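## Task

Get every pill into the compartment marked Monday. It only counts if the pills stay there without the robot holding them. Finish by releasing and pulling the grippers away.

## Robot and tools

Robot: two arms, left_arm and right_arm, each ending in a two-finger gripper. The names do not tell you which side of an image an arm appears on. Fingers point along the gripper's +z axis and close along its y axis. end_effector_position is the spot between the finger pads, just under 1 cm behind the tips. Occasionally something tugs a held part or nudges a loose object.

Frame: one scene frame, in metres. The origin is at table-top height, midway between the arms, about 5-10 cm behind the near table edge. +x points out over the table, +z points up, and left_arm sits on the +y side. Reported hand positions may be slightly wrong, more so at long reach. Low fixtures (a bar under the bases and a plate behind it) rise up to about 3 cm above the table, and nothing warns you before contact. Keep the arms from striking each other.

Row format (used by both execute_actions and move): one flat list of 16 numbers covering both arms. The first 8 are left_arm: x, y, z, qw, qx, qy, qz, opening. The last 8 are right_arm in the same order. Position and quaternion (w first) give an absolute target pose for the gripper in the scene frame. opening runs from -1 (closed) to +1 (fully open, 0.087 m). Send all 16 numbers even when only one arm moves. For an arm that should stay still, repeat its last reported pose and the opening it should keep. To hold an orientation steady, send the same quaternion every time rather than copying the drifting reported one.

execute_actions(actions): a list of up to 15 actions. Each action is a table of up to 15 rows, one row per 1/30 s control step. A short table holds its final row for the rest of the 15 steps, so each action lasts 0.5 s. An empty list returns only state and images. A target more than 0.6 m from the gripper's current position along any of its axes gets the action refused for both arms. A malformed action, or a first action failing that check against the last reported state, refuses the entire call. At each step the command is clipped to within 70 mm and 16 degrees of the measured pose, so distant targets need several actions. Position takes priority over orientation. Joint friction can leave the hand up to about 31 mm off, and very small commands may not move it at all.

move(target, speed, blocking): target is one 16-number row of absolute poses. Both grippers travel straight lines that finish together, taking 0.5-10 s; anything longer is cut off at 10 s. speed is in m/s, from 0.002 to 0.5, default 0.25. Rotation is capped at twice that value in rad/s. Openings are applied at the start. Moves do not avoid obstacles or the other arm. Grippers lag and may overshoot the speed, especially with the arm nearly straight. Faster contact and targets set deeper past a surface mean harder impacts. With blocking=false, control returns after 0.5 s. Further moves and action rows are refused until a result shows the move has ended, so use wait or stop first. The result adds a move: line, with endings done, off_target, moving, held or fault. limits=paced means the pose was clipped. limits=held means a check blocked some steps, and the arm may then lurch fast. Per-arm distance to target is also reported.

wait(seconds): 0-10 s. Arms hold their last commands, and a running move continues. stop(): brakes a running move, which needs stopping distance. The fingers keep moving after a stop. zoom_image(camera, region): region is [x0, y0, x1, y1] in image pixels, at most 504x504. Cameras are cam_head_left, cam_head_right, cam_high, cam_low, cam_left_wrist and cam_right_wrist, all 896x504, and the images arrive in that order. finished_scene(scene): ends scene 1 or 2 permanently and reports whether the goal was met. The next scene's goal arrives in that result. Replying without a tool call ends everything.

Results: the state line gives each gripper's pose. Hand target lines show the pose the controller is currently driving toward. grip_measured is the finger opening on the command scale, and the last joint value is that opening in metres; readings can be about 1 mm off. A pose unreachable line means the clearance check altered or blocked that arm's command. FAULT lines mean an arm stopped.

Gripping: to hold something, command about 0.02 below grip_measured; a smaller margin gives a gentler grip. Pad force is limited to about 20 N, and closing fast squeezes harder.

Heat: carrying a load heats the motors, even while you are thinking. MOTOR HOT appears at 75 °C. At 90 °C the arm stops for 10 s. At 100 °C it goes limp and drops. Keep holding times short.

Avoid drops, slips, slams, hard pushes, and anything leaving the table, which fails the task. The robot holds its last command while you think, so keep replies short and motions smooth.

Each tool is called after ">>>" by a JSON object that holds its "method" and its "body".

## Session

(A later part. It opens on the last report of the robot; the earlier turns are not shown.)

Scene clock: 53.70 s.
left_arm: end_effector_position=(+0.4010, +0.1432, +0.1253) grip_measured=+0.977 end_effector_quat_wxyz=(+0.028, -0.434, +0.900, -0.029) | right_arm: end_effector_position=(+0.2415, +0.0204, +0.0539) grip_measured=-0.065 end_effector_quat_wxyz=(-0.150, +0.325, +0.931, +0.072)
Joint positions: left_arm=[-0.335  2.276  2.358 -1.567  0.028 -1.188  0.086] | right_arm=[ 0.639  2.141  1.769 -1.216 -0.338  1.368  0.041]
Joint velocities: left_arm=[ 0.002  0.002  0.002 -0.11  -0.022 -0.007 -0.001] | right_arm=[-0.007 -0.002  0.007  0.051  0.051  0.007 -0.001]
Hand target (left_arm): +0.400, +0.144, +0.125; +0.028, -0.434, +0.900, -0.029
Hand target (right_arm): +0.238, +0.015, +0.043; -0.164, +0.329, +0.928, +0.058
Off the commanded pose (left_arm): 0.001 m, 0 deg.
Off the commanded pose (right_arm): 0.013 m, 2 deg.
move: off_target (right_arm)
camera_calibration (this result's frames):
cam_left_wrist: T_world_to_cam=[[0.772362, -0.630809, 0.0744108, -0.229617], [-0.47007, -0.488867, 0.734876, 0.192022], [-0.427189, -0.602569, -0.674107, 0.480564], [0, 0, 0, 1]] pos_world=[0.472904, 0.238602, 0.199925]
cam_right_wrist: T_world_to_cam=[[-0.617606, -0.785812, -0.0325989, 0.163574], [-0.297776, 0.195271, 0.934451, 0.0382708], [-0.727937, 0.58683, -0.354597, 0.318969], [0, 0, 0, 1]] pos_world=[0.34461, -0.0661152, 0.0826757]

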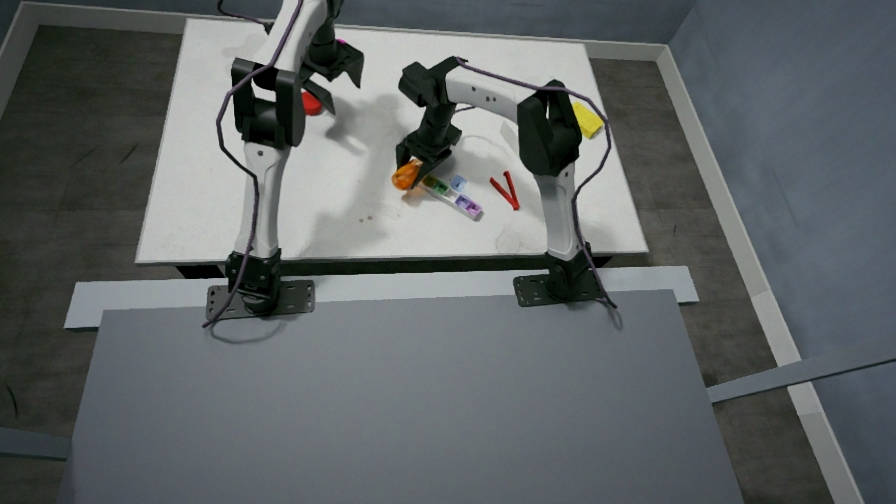

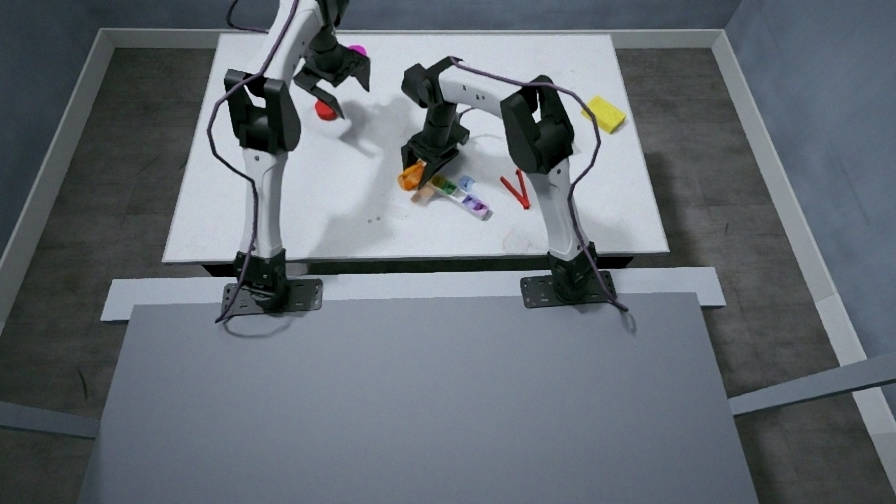

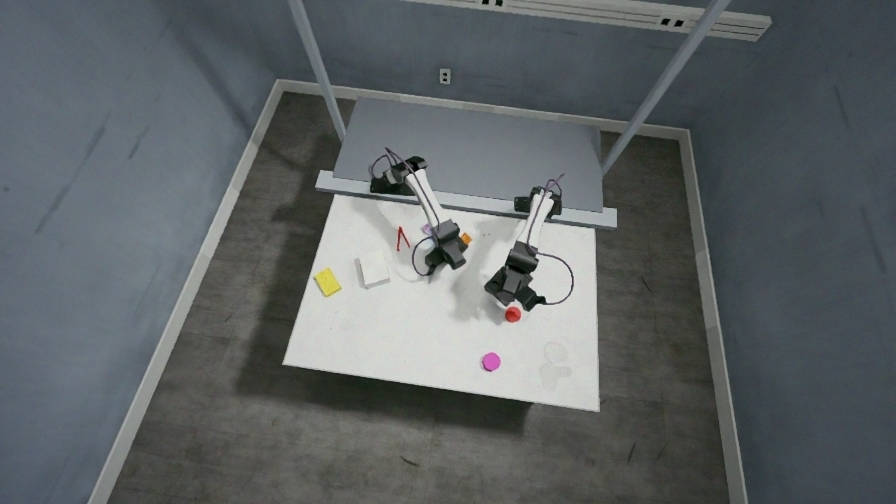

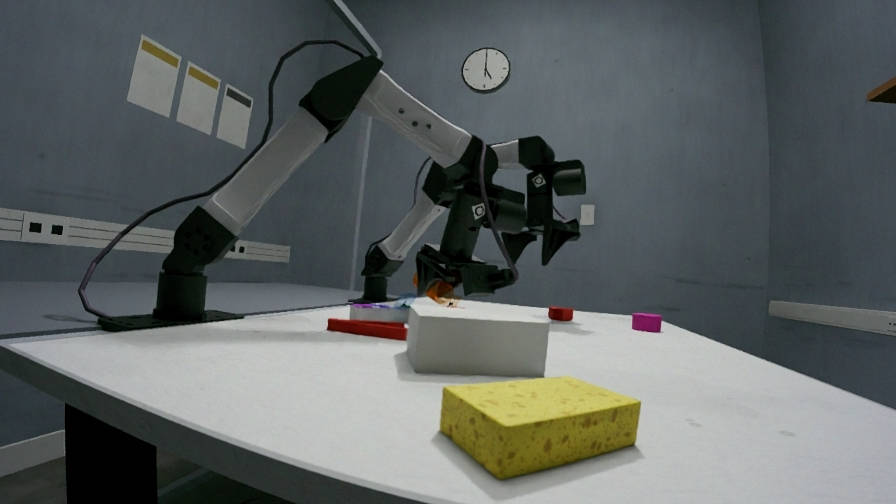

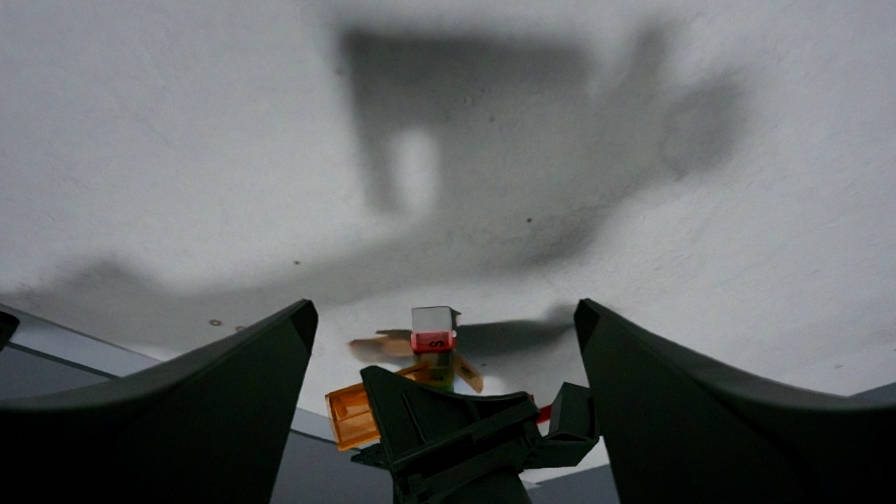

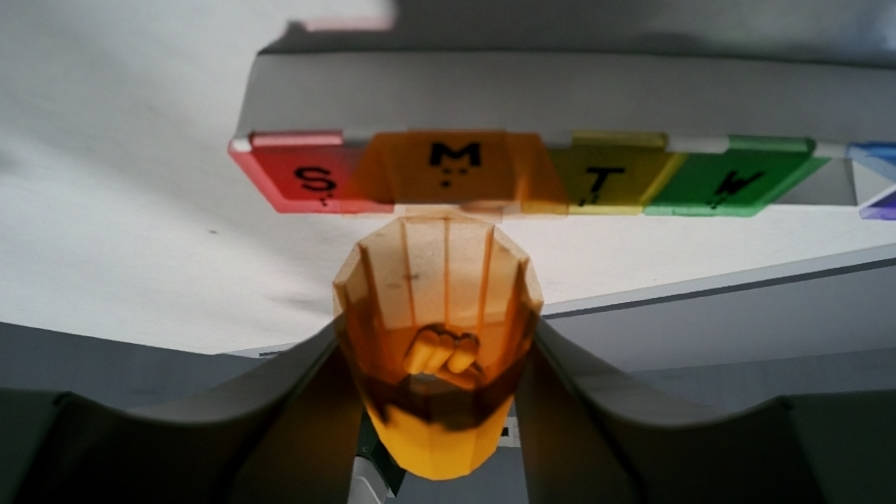

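>>> {"method": "move", "body": {"target": [0.40,0.144,0.125,0.028,-0.434,0.9,-0.029,1,0.240,0.010,0.050,-0.26,0.321,0.906,0.092,-0.11], "speed": 0.025}}

Scene clock: 60.10 s.
left_arm: end_effector_position=(+0.4010, +0.1432, +0.1253) grip_measured=+0.977 end_effector_quat_wxyz=(+0.028, -0.434, +0.900, -0.029) | right_arm: end_effector_position=(+0.2385, +0.0118, +0.0528) grip_measured=-0.065 end_effector_quat_wxyz=(-0.252, +0.318, +0.909, +0.097)
Joint positions: left_arm=[-0.335  2.276  2.358 -1.567  0.028 -1.188  0.086] | right_arm=[ 0.559  2.206  1.769 -1.267 -0.534  1.253  0.041]
Joint velocities: left_arm=[-0.012  0.007 -0.002 -0.007  0.022  0.007 -0.   ] | right_arm=[-0.012 -0.012 -0.002 -0.022  0.022 -0.037  0.   ]
Hand target (left_arm): +0.400, +0.144, +0.125; +0.028, -0.434, +0.900, -0.029
Hand target (right_arm): +0.240, +0.010, +0.050; -0.259, +0.321, +0.906, +0.093
Off the commanded pose (left_arm): 0.001 m, 0 deg.
Off the commanded pose (right_arm): 0.004 m, 1 deg.
move: done
camera_calibration (this result's frames):
cam_left_wrist: T_world_to_cam=[[0.772362, -0.630809, 0.0744108, -0.229617], [-0.47007, -0.488867, 0.734876, 0.192022], [-0.427189, -0.602569, -0.674107, 0.480564], [0, 0, 0, 1]] pos_world=[0.472904, 0.238602, 0.199925]
cam_right_wrist: T_world_to_cam=[[-0.617604, -0.786323, -0.0161439, 0.154052], [-0.126109, 0.0787476, 0.988886, -0.00235299], [-0.776313, 0.612776, -0.147798, 0.321705], [0, 0, 0, 1]] pos_world=[0.34459, -0.0758131, 0.052361]

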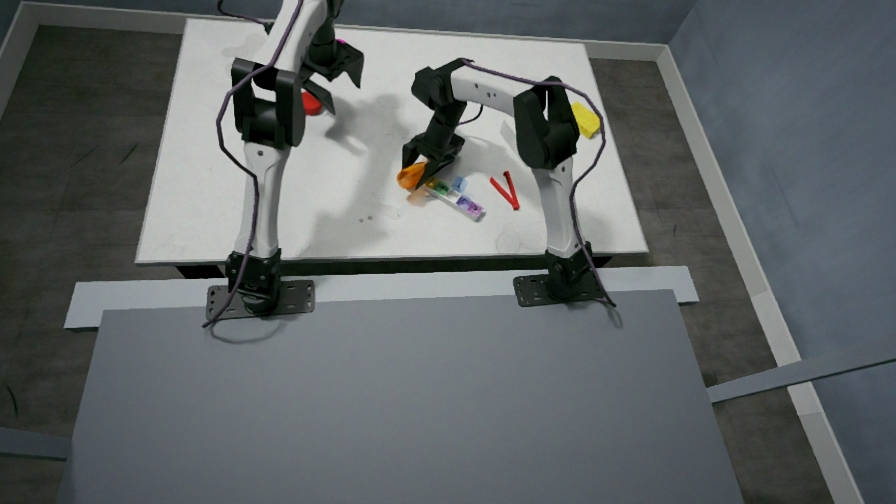

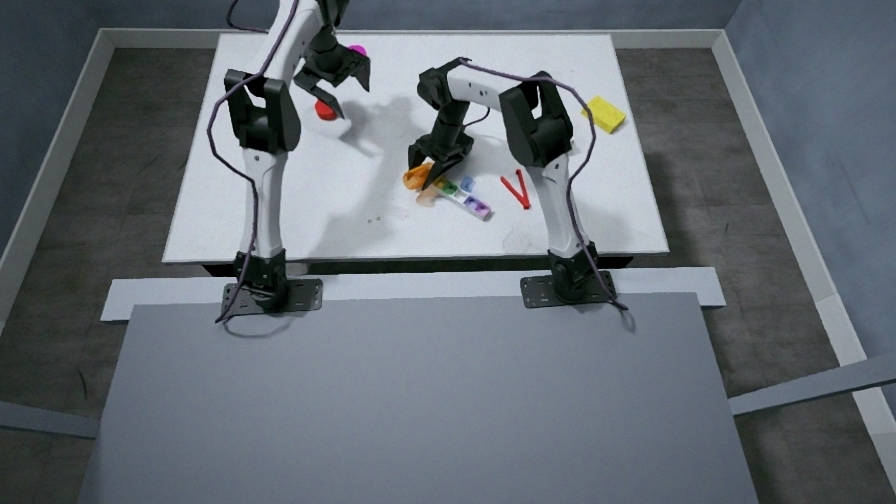

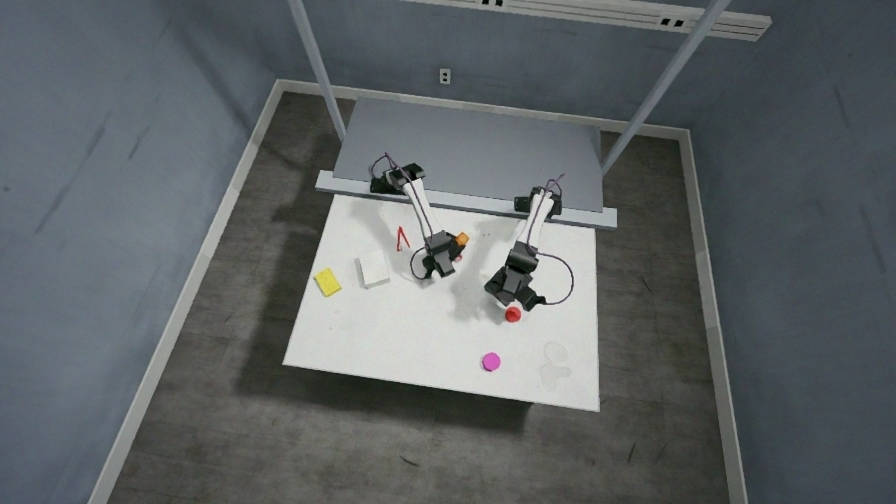

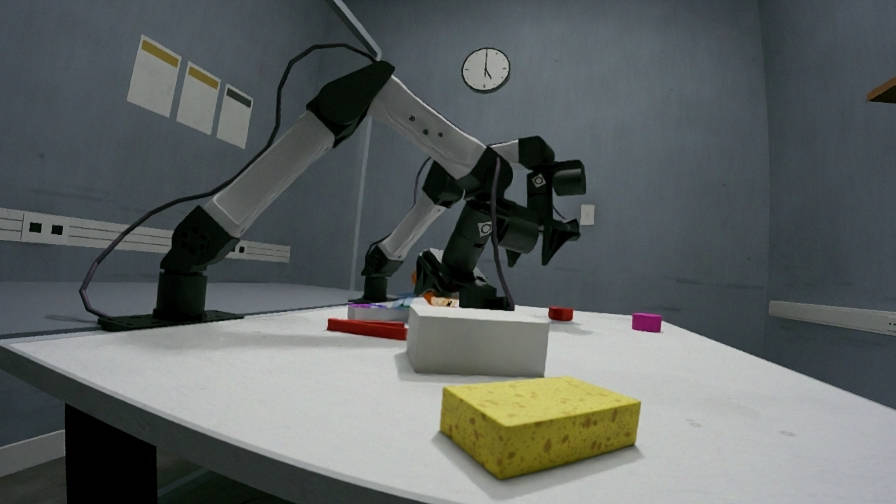

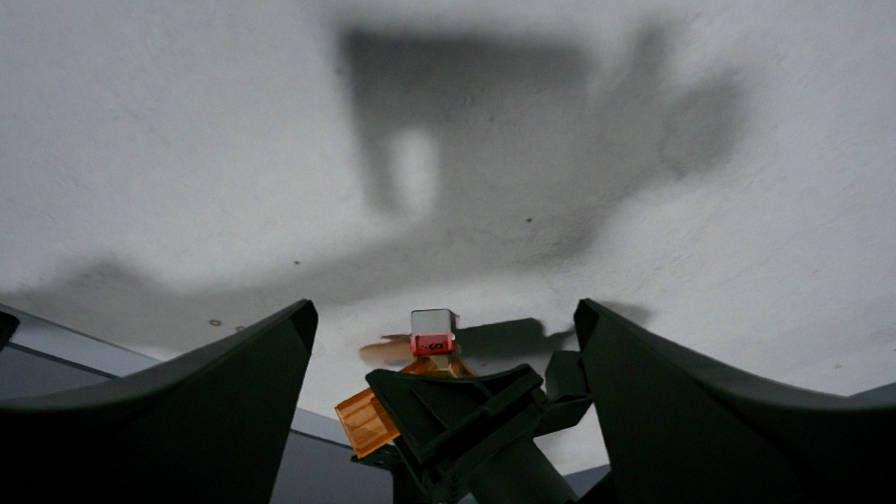

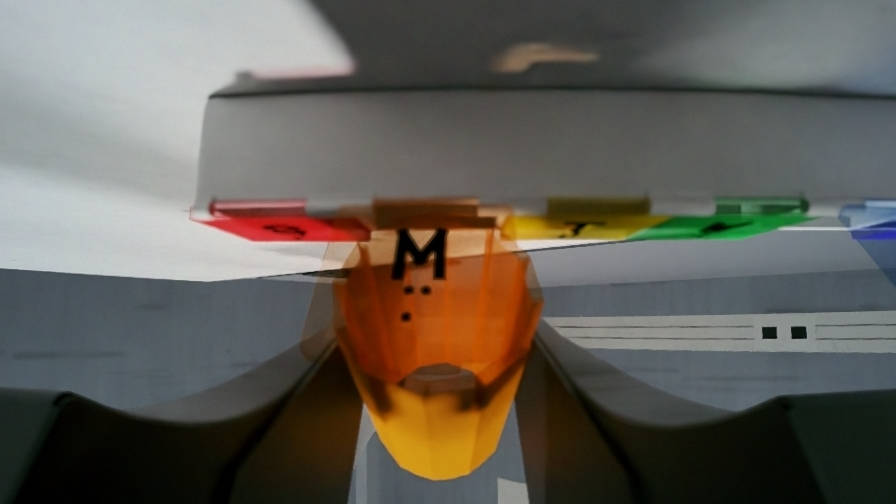

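>>> {"method": "move", "body": {"target": [0.40,0.144,0.125,0.028,-0.434,0.9,-0.029,1,0.240,0.012,0.08,-0.26,0.321,0.906,0.092,-0.11], "speed": 0.05}}

>>> {"method": "move", "body": {"target": [0.33,0.27,0.125,0.028,-0.434,0.9,-0.029,1,0.25,0.0,0.11,0.123,0.331,0.934,-0.044,-0.11], "speed": 0.2}}

Scene clock: 62.30 s.
left_arm: end_effector_position=(+0.4010, +0.1432, +0.1253) grip_measured=+0.977 end_effector_quat_wxyz=(+0.028, -0.434, +0.900, -0.029) | right_arm: end_effector_position=(+0.2374, +0.0112, +0.0752) grip_measured=-0.065 end_effector_quat_wxyz=(-0.259, +0.320, +0.907, +0.088)
Joint positions: left_arm=[-0.335  2.276  2.358 -1.567  0.028 -1.188  0.086] | right_arm=[ 0.559  2.206  1.855 -1.377 -0.535  1.252  0.041]
Joint velocities: left_arm=[-0.007 -0.007 -0.012 -0.007 -0.037  0.051 -0.001] | right_arm=[ 0.022 -0.007  0.002 -0.007 -0.007 -0.007 -0.001]
Hand target (left_arm): +0.400, +0.144, +0.125; +0.028, -0.434, +0.900, -0.029
Hand target (right_arm): +0.240, +0.012, +0.080; -0.260, +0.321, +0.906, +0.092
Off the commanded pose (left_arm): 0.001 m, 0 deg.
Off the commanded pose (right_arm): 0.005 m, 0 deg.
move: done
camera_calibration (this result's frames):
cam_left_wrist: T_world_to_cam=[[0.772362, -0.630809, 0.0744108, -0.229617], [-0.47007, -0.488867, 0.734876, 0.192022], [-0.427189, -0.602569, -0.674107, 0.480564], [0, 0, 0, 1]] pos_world=[0.472904, 0.238602, 0.199925]
cam_right_wrist: T_world_to_cam=[[-0.61687, -0.787043, 0.0059064, 0.15143], [-0.106918, 0.0912301, 0.990074, -0.0294131], [-0.77977, 0.610115, -0.140426, 0.324783], [0, 0, 0, 1]] pos_world=[0.343524, -0.0762893, 0.0738347]

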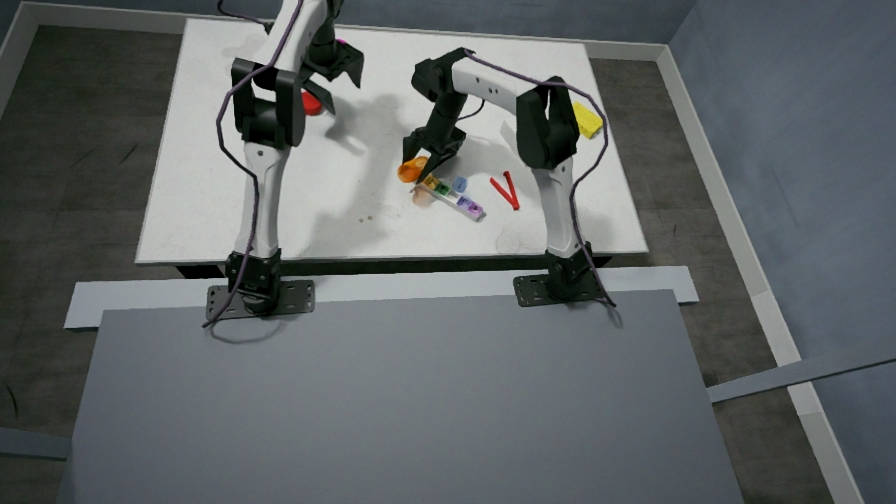

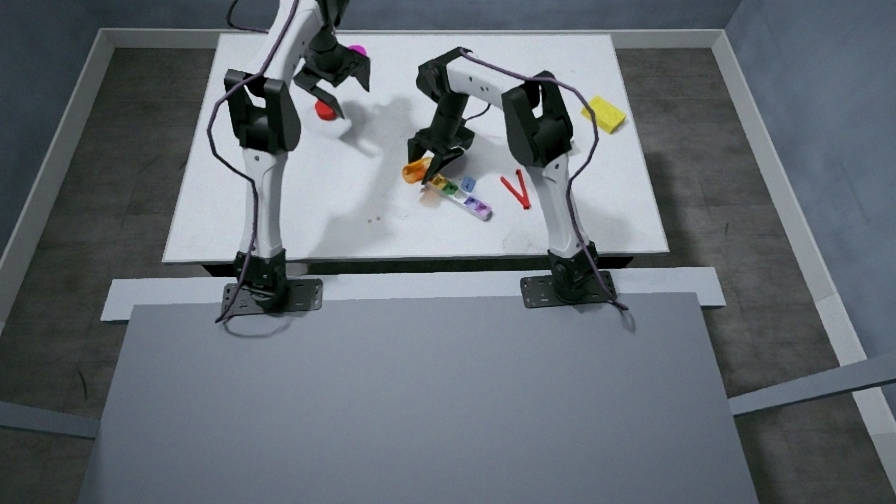

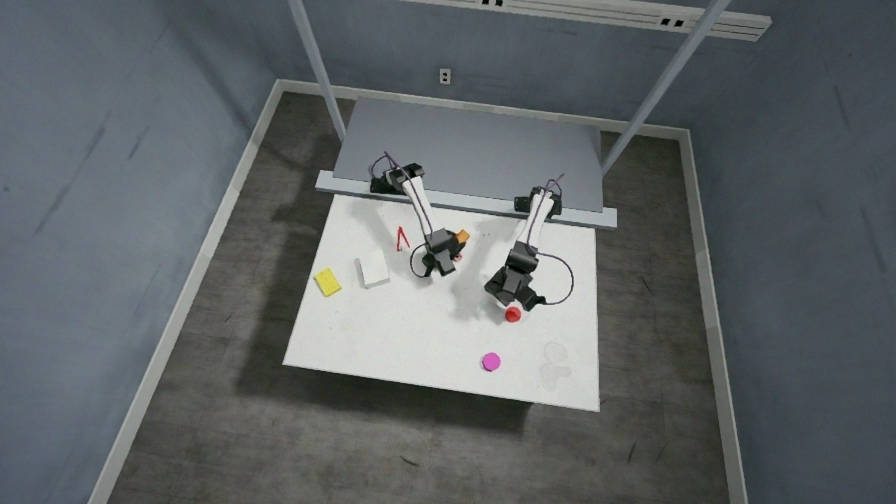

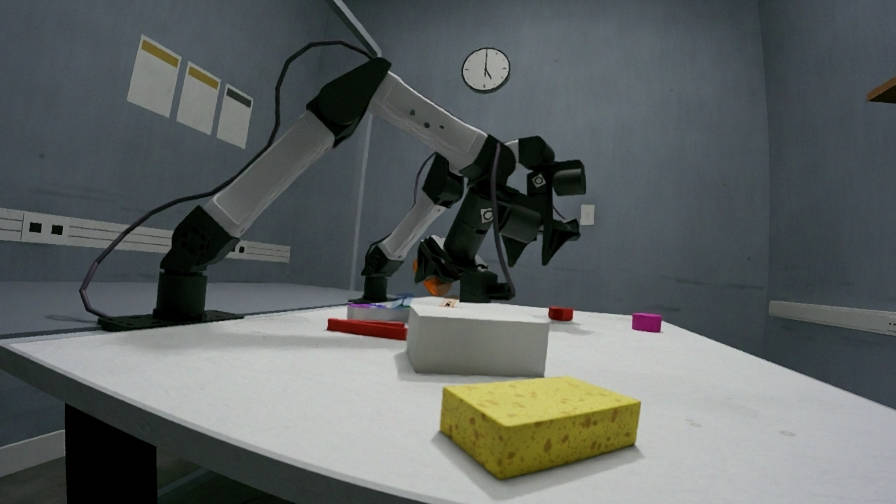

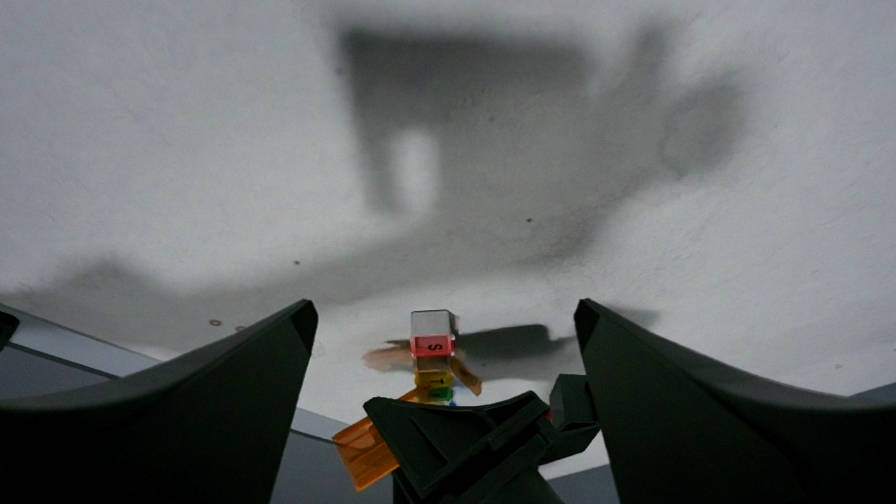

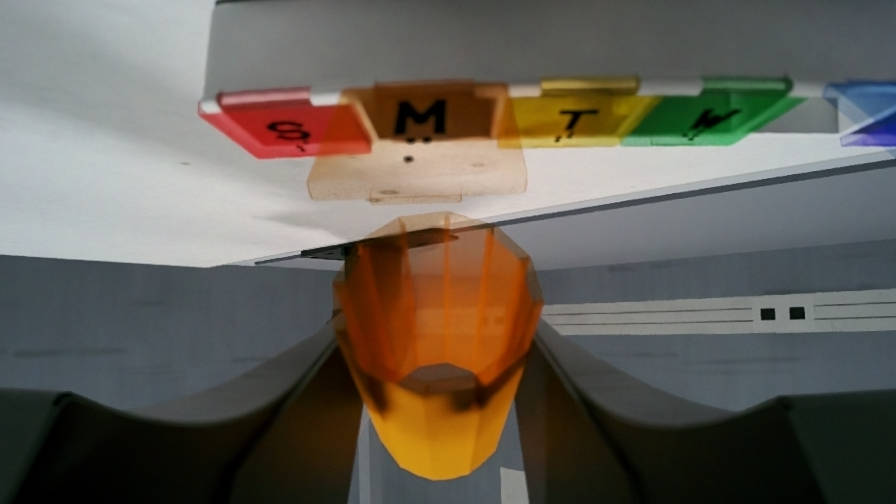

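Scene clock: 64.90 s.
left_arm: end_effector_position=(+0.3295, +0.2669, +0.1214) grip_measured=+0.977 end_effector_quat_wxyz=(+0.017, -0.434, +0.900, -0.022) | right_arm: end_effector_position=(+0.2492, -0.0019, +0.1019) grip_measured=-0.065 end_effector_quat_wxyz=(+0.115, +0.329, +0.936, -0.052)
Joint positions: left_arm=[-0.051  1.866  1.712 -1.368  0.046 -0.904  0.086] | right_arm=[ 0.836  2.088  1.989 -1.481  0.251  1.577  0.041]
Joint velocities: left_arm=[-0.012 -0.012 -0.002 -0.037 -0.081 -0.007 -0.   ] | right_arm=[-0.022  0.002 -0.002 -0.022  0.095  0.007 -0.   ]
Hand target (left_arm): +0.331, +0.269, +0.124; +0.026, -0.434, +0.900, -0.030
Hand target (right_arm): +0.250, -0.001, +0.110; +0.121, +0.331, +0.935, -0.045
Off the commanded pose (left_arm): 0.005 m, 1 deg.
Off the commanded pose (right_arm): 0.008 m, 1 deg.
move: done
camera_calibration (this result's frames):
cam_left_wrist: T_world_to_cam=[[0.773817, -0.631292, 0.051754, -0.0937014], [-0.451477, -0.492402, 0.744116, 0.215385], [-0.44427, -0.599175, -0.666042, 0.525705], [0, 0, 0, 1]] pos_world=[0.403304, 0.361893, 0.19472]
cam_right_wrist: T_world_to_cam=[[-0.621218, -0.783052, 0.0302939, 0.146923], [-0.625297, 0.518625, 0.583123, 0.118101], [-0.472327, 0.343304, -0.811819, 0.337081], [0, 0, 0, 1]] pos_world=[0.324332, -0.0619227, 0.20033]

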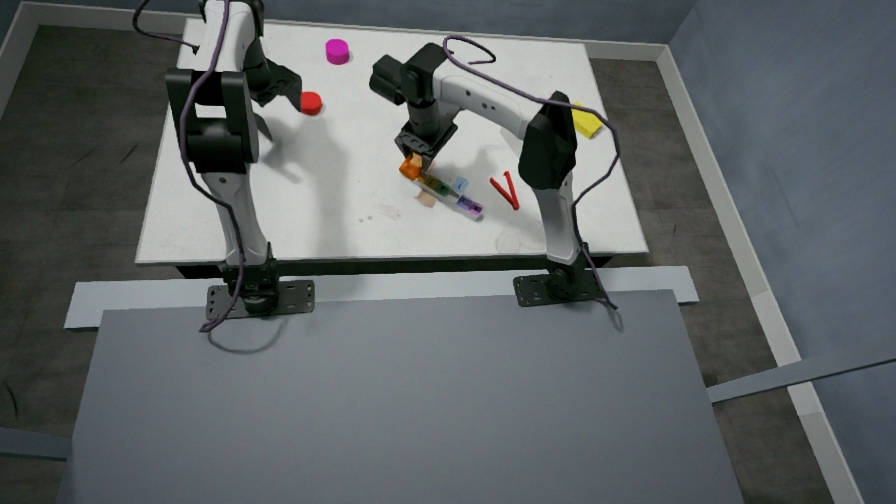

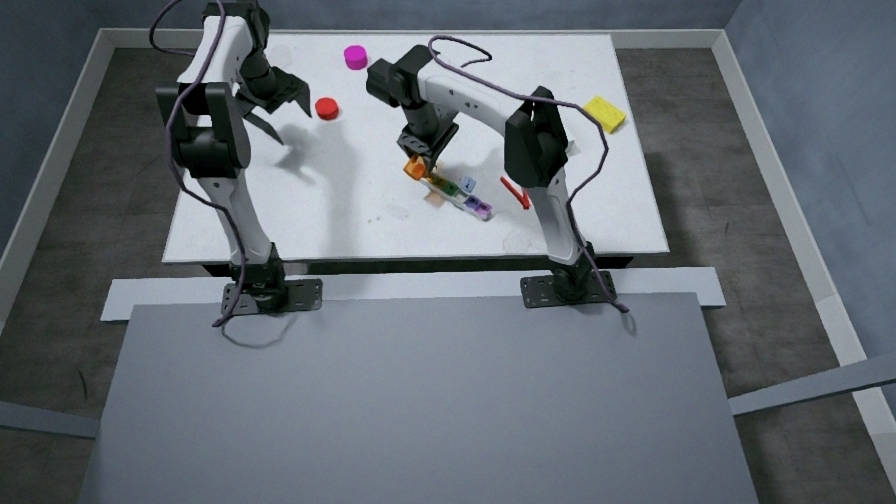

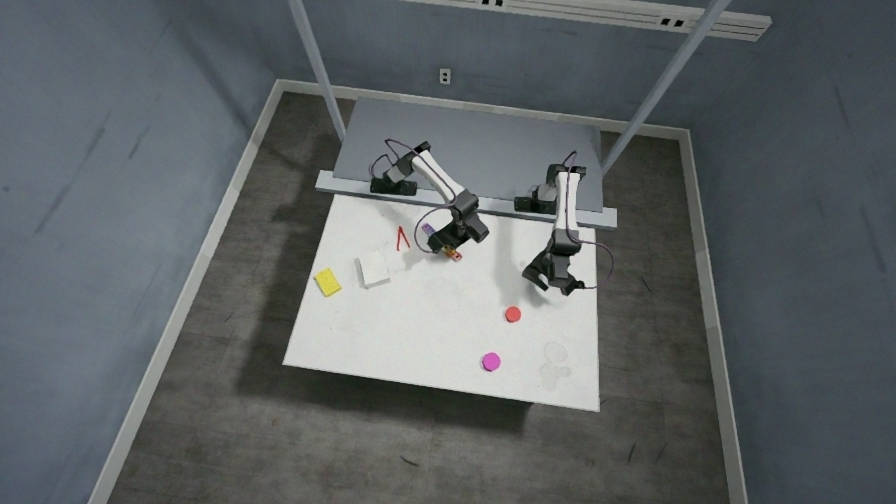

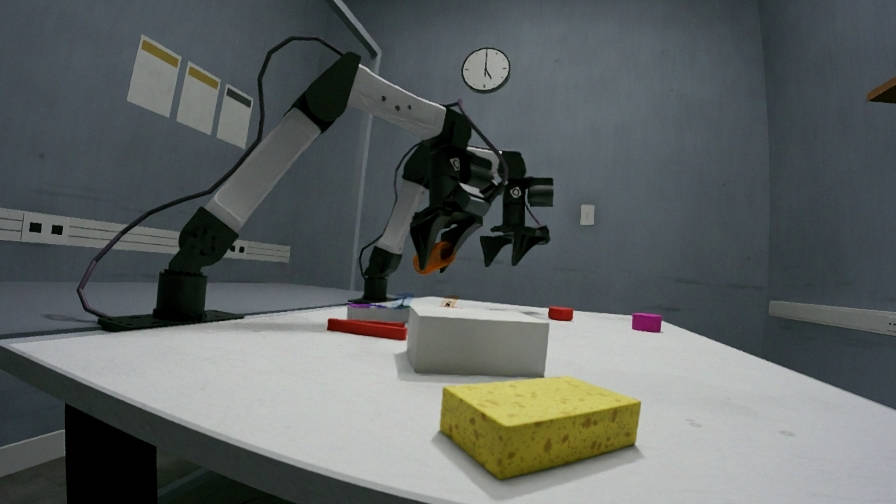

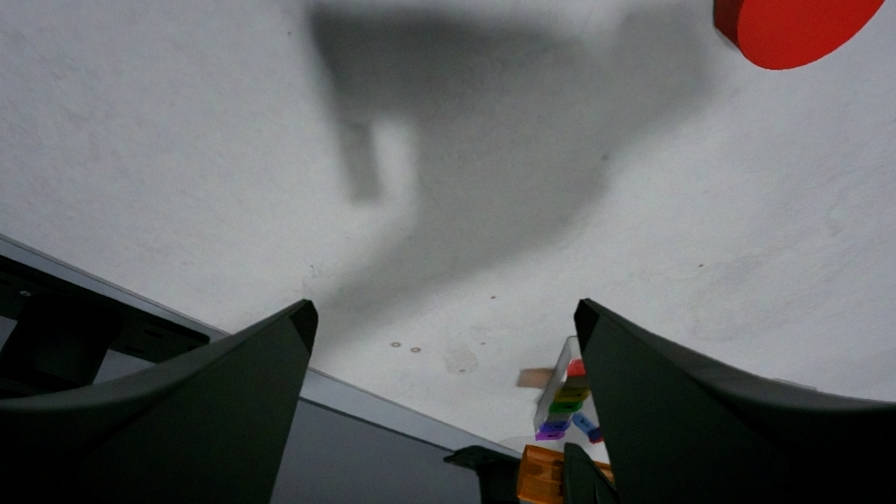

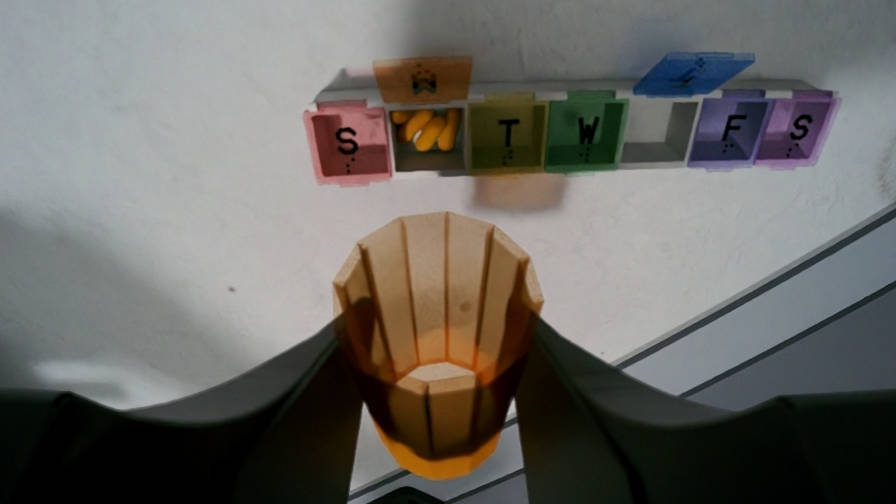

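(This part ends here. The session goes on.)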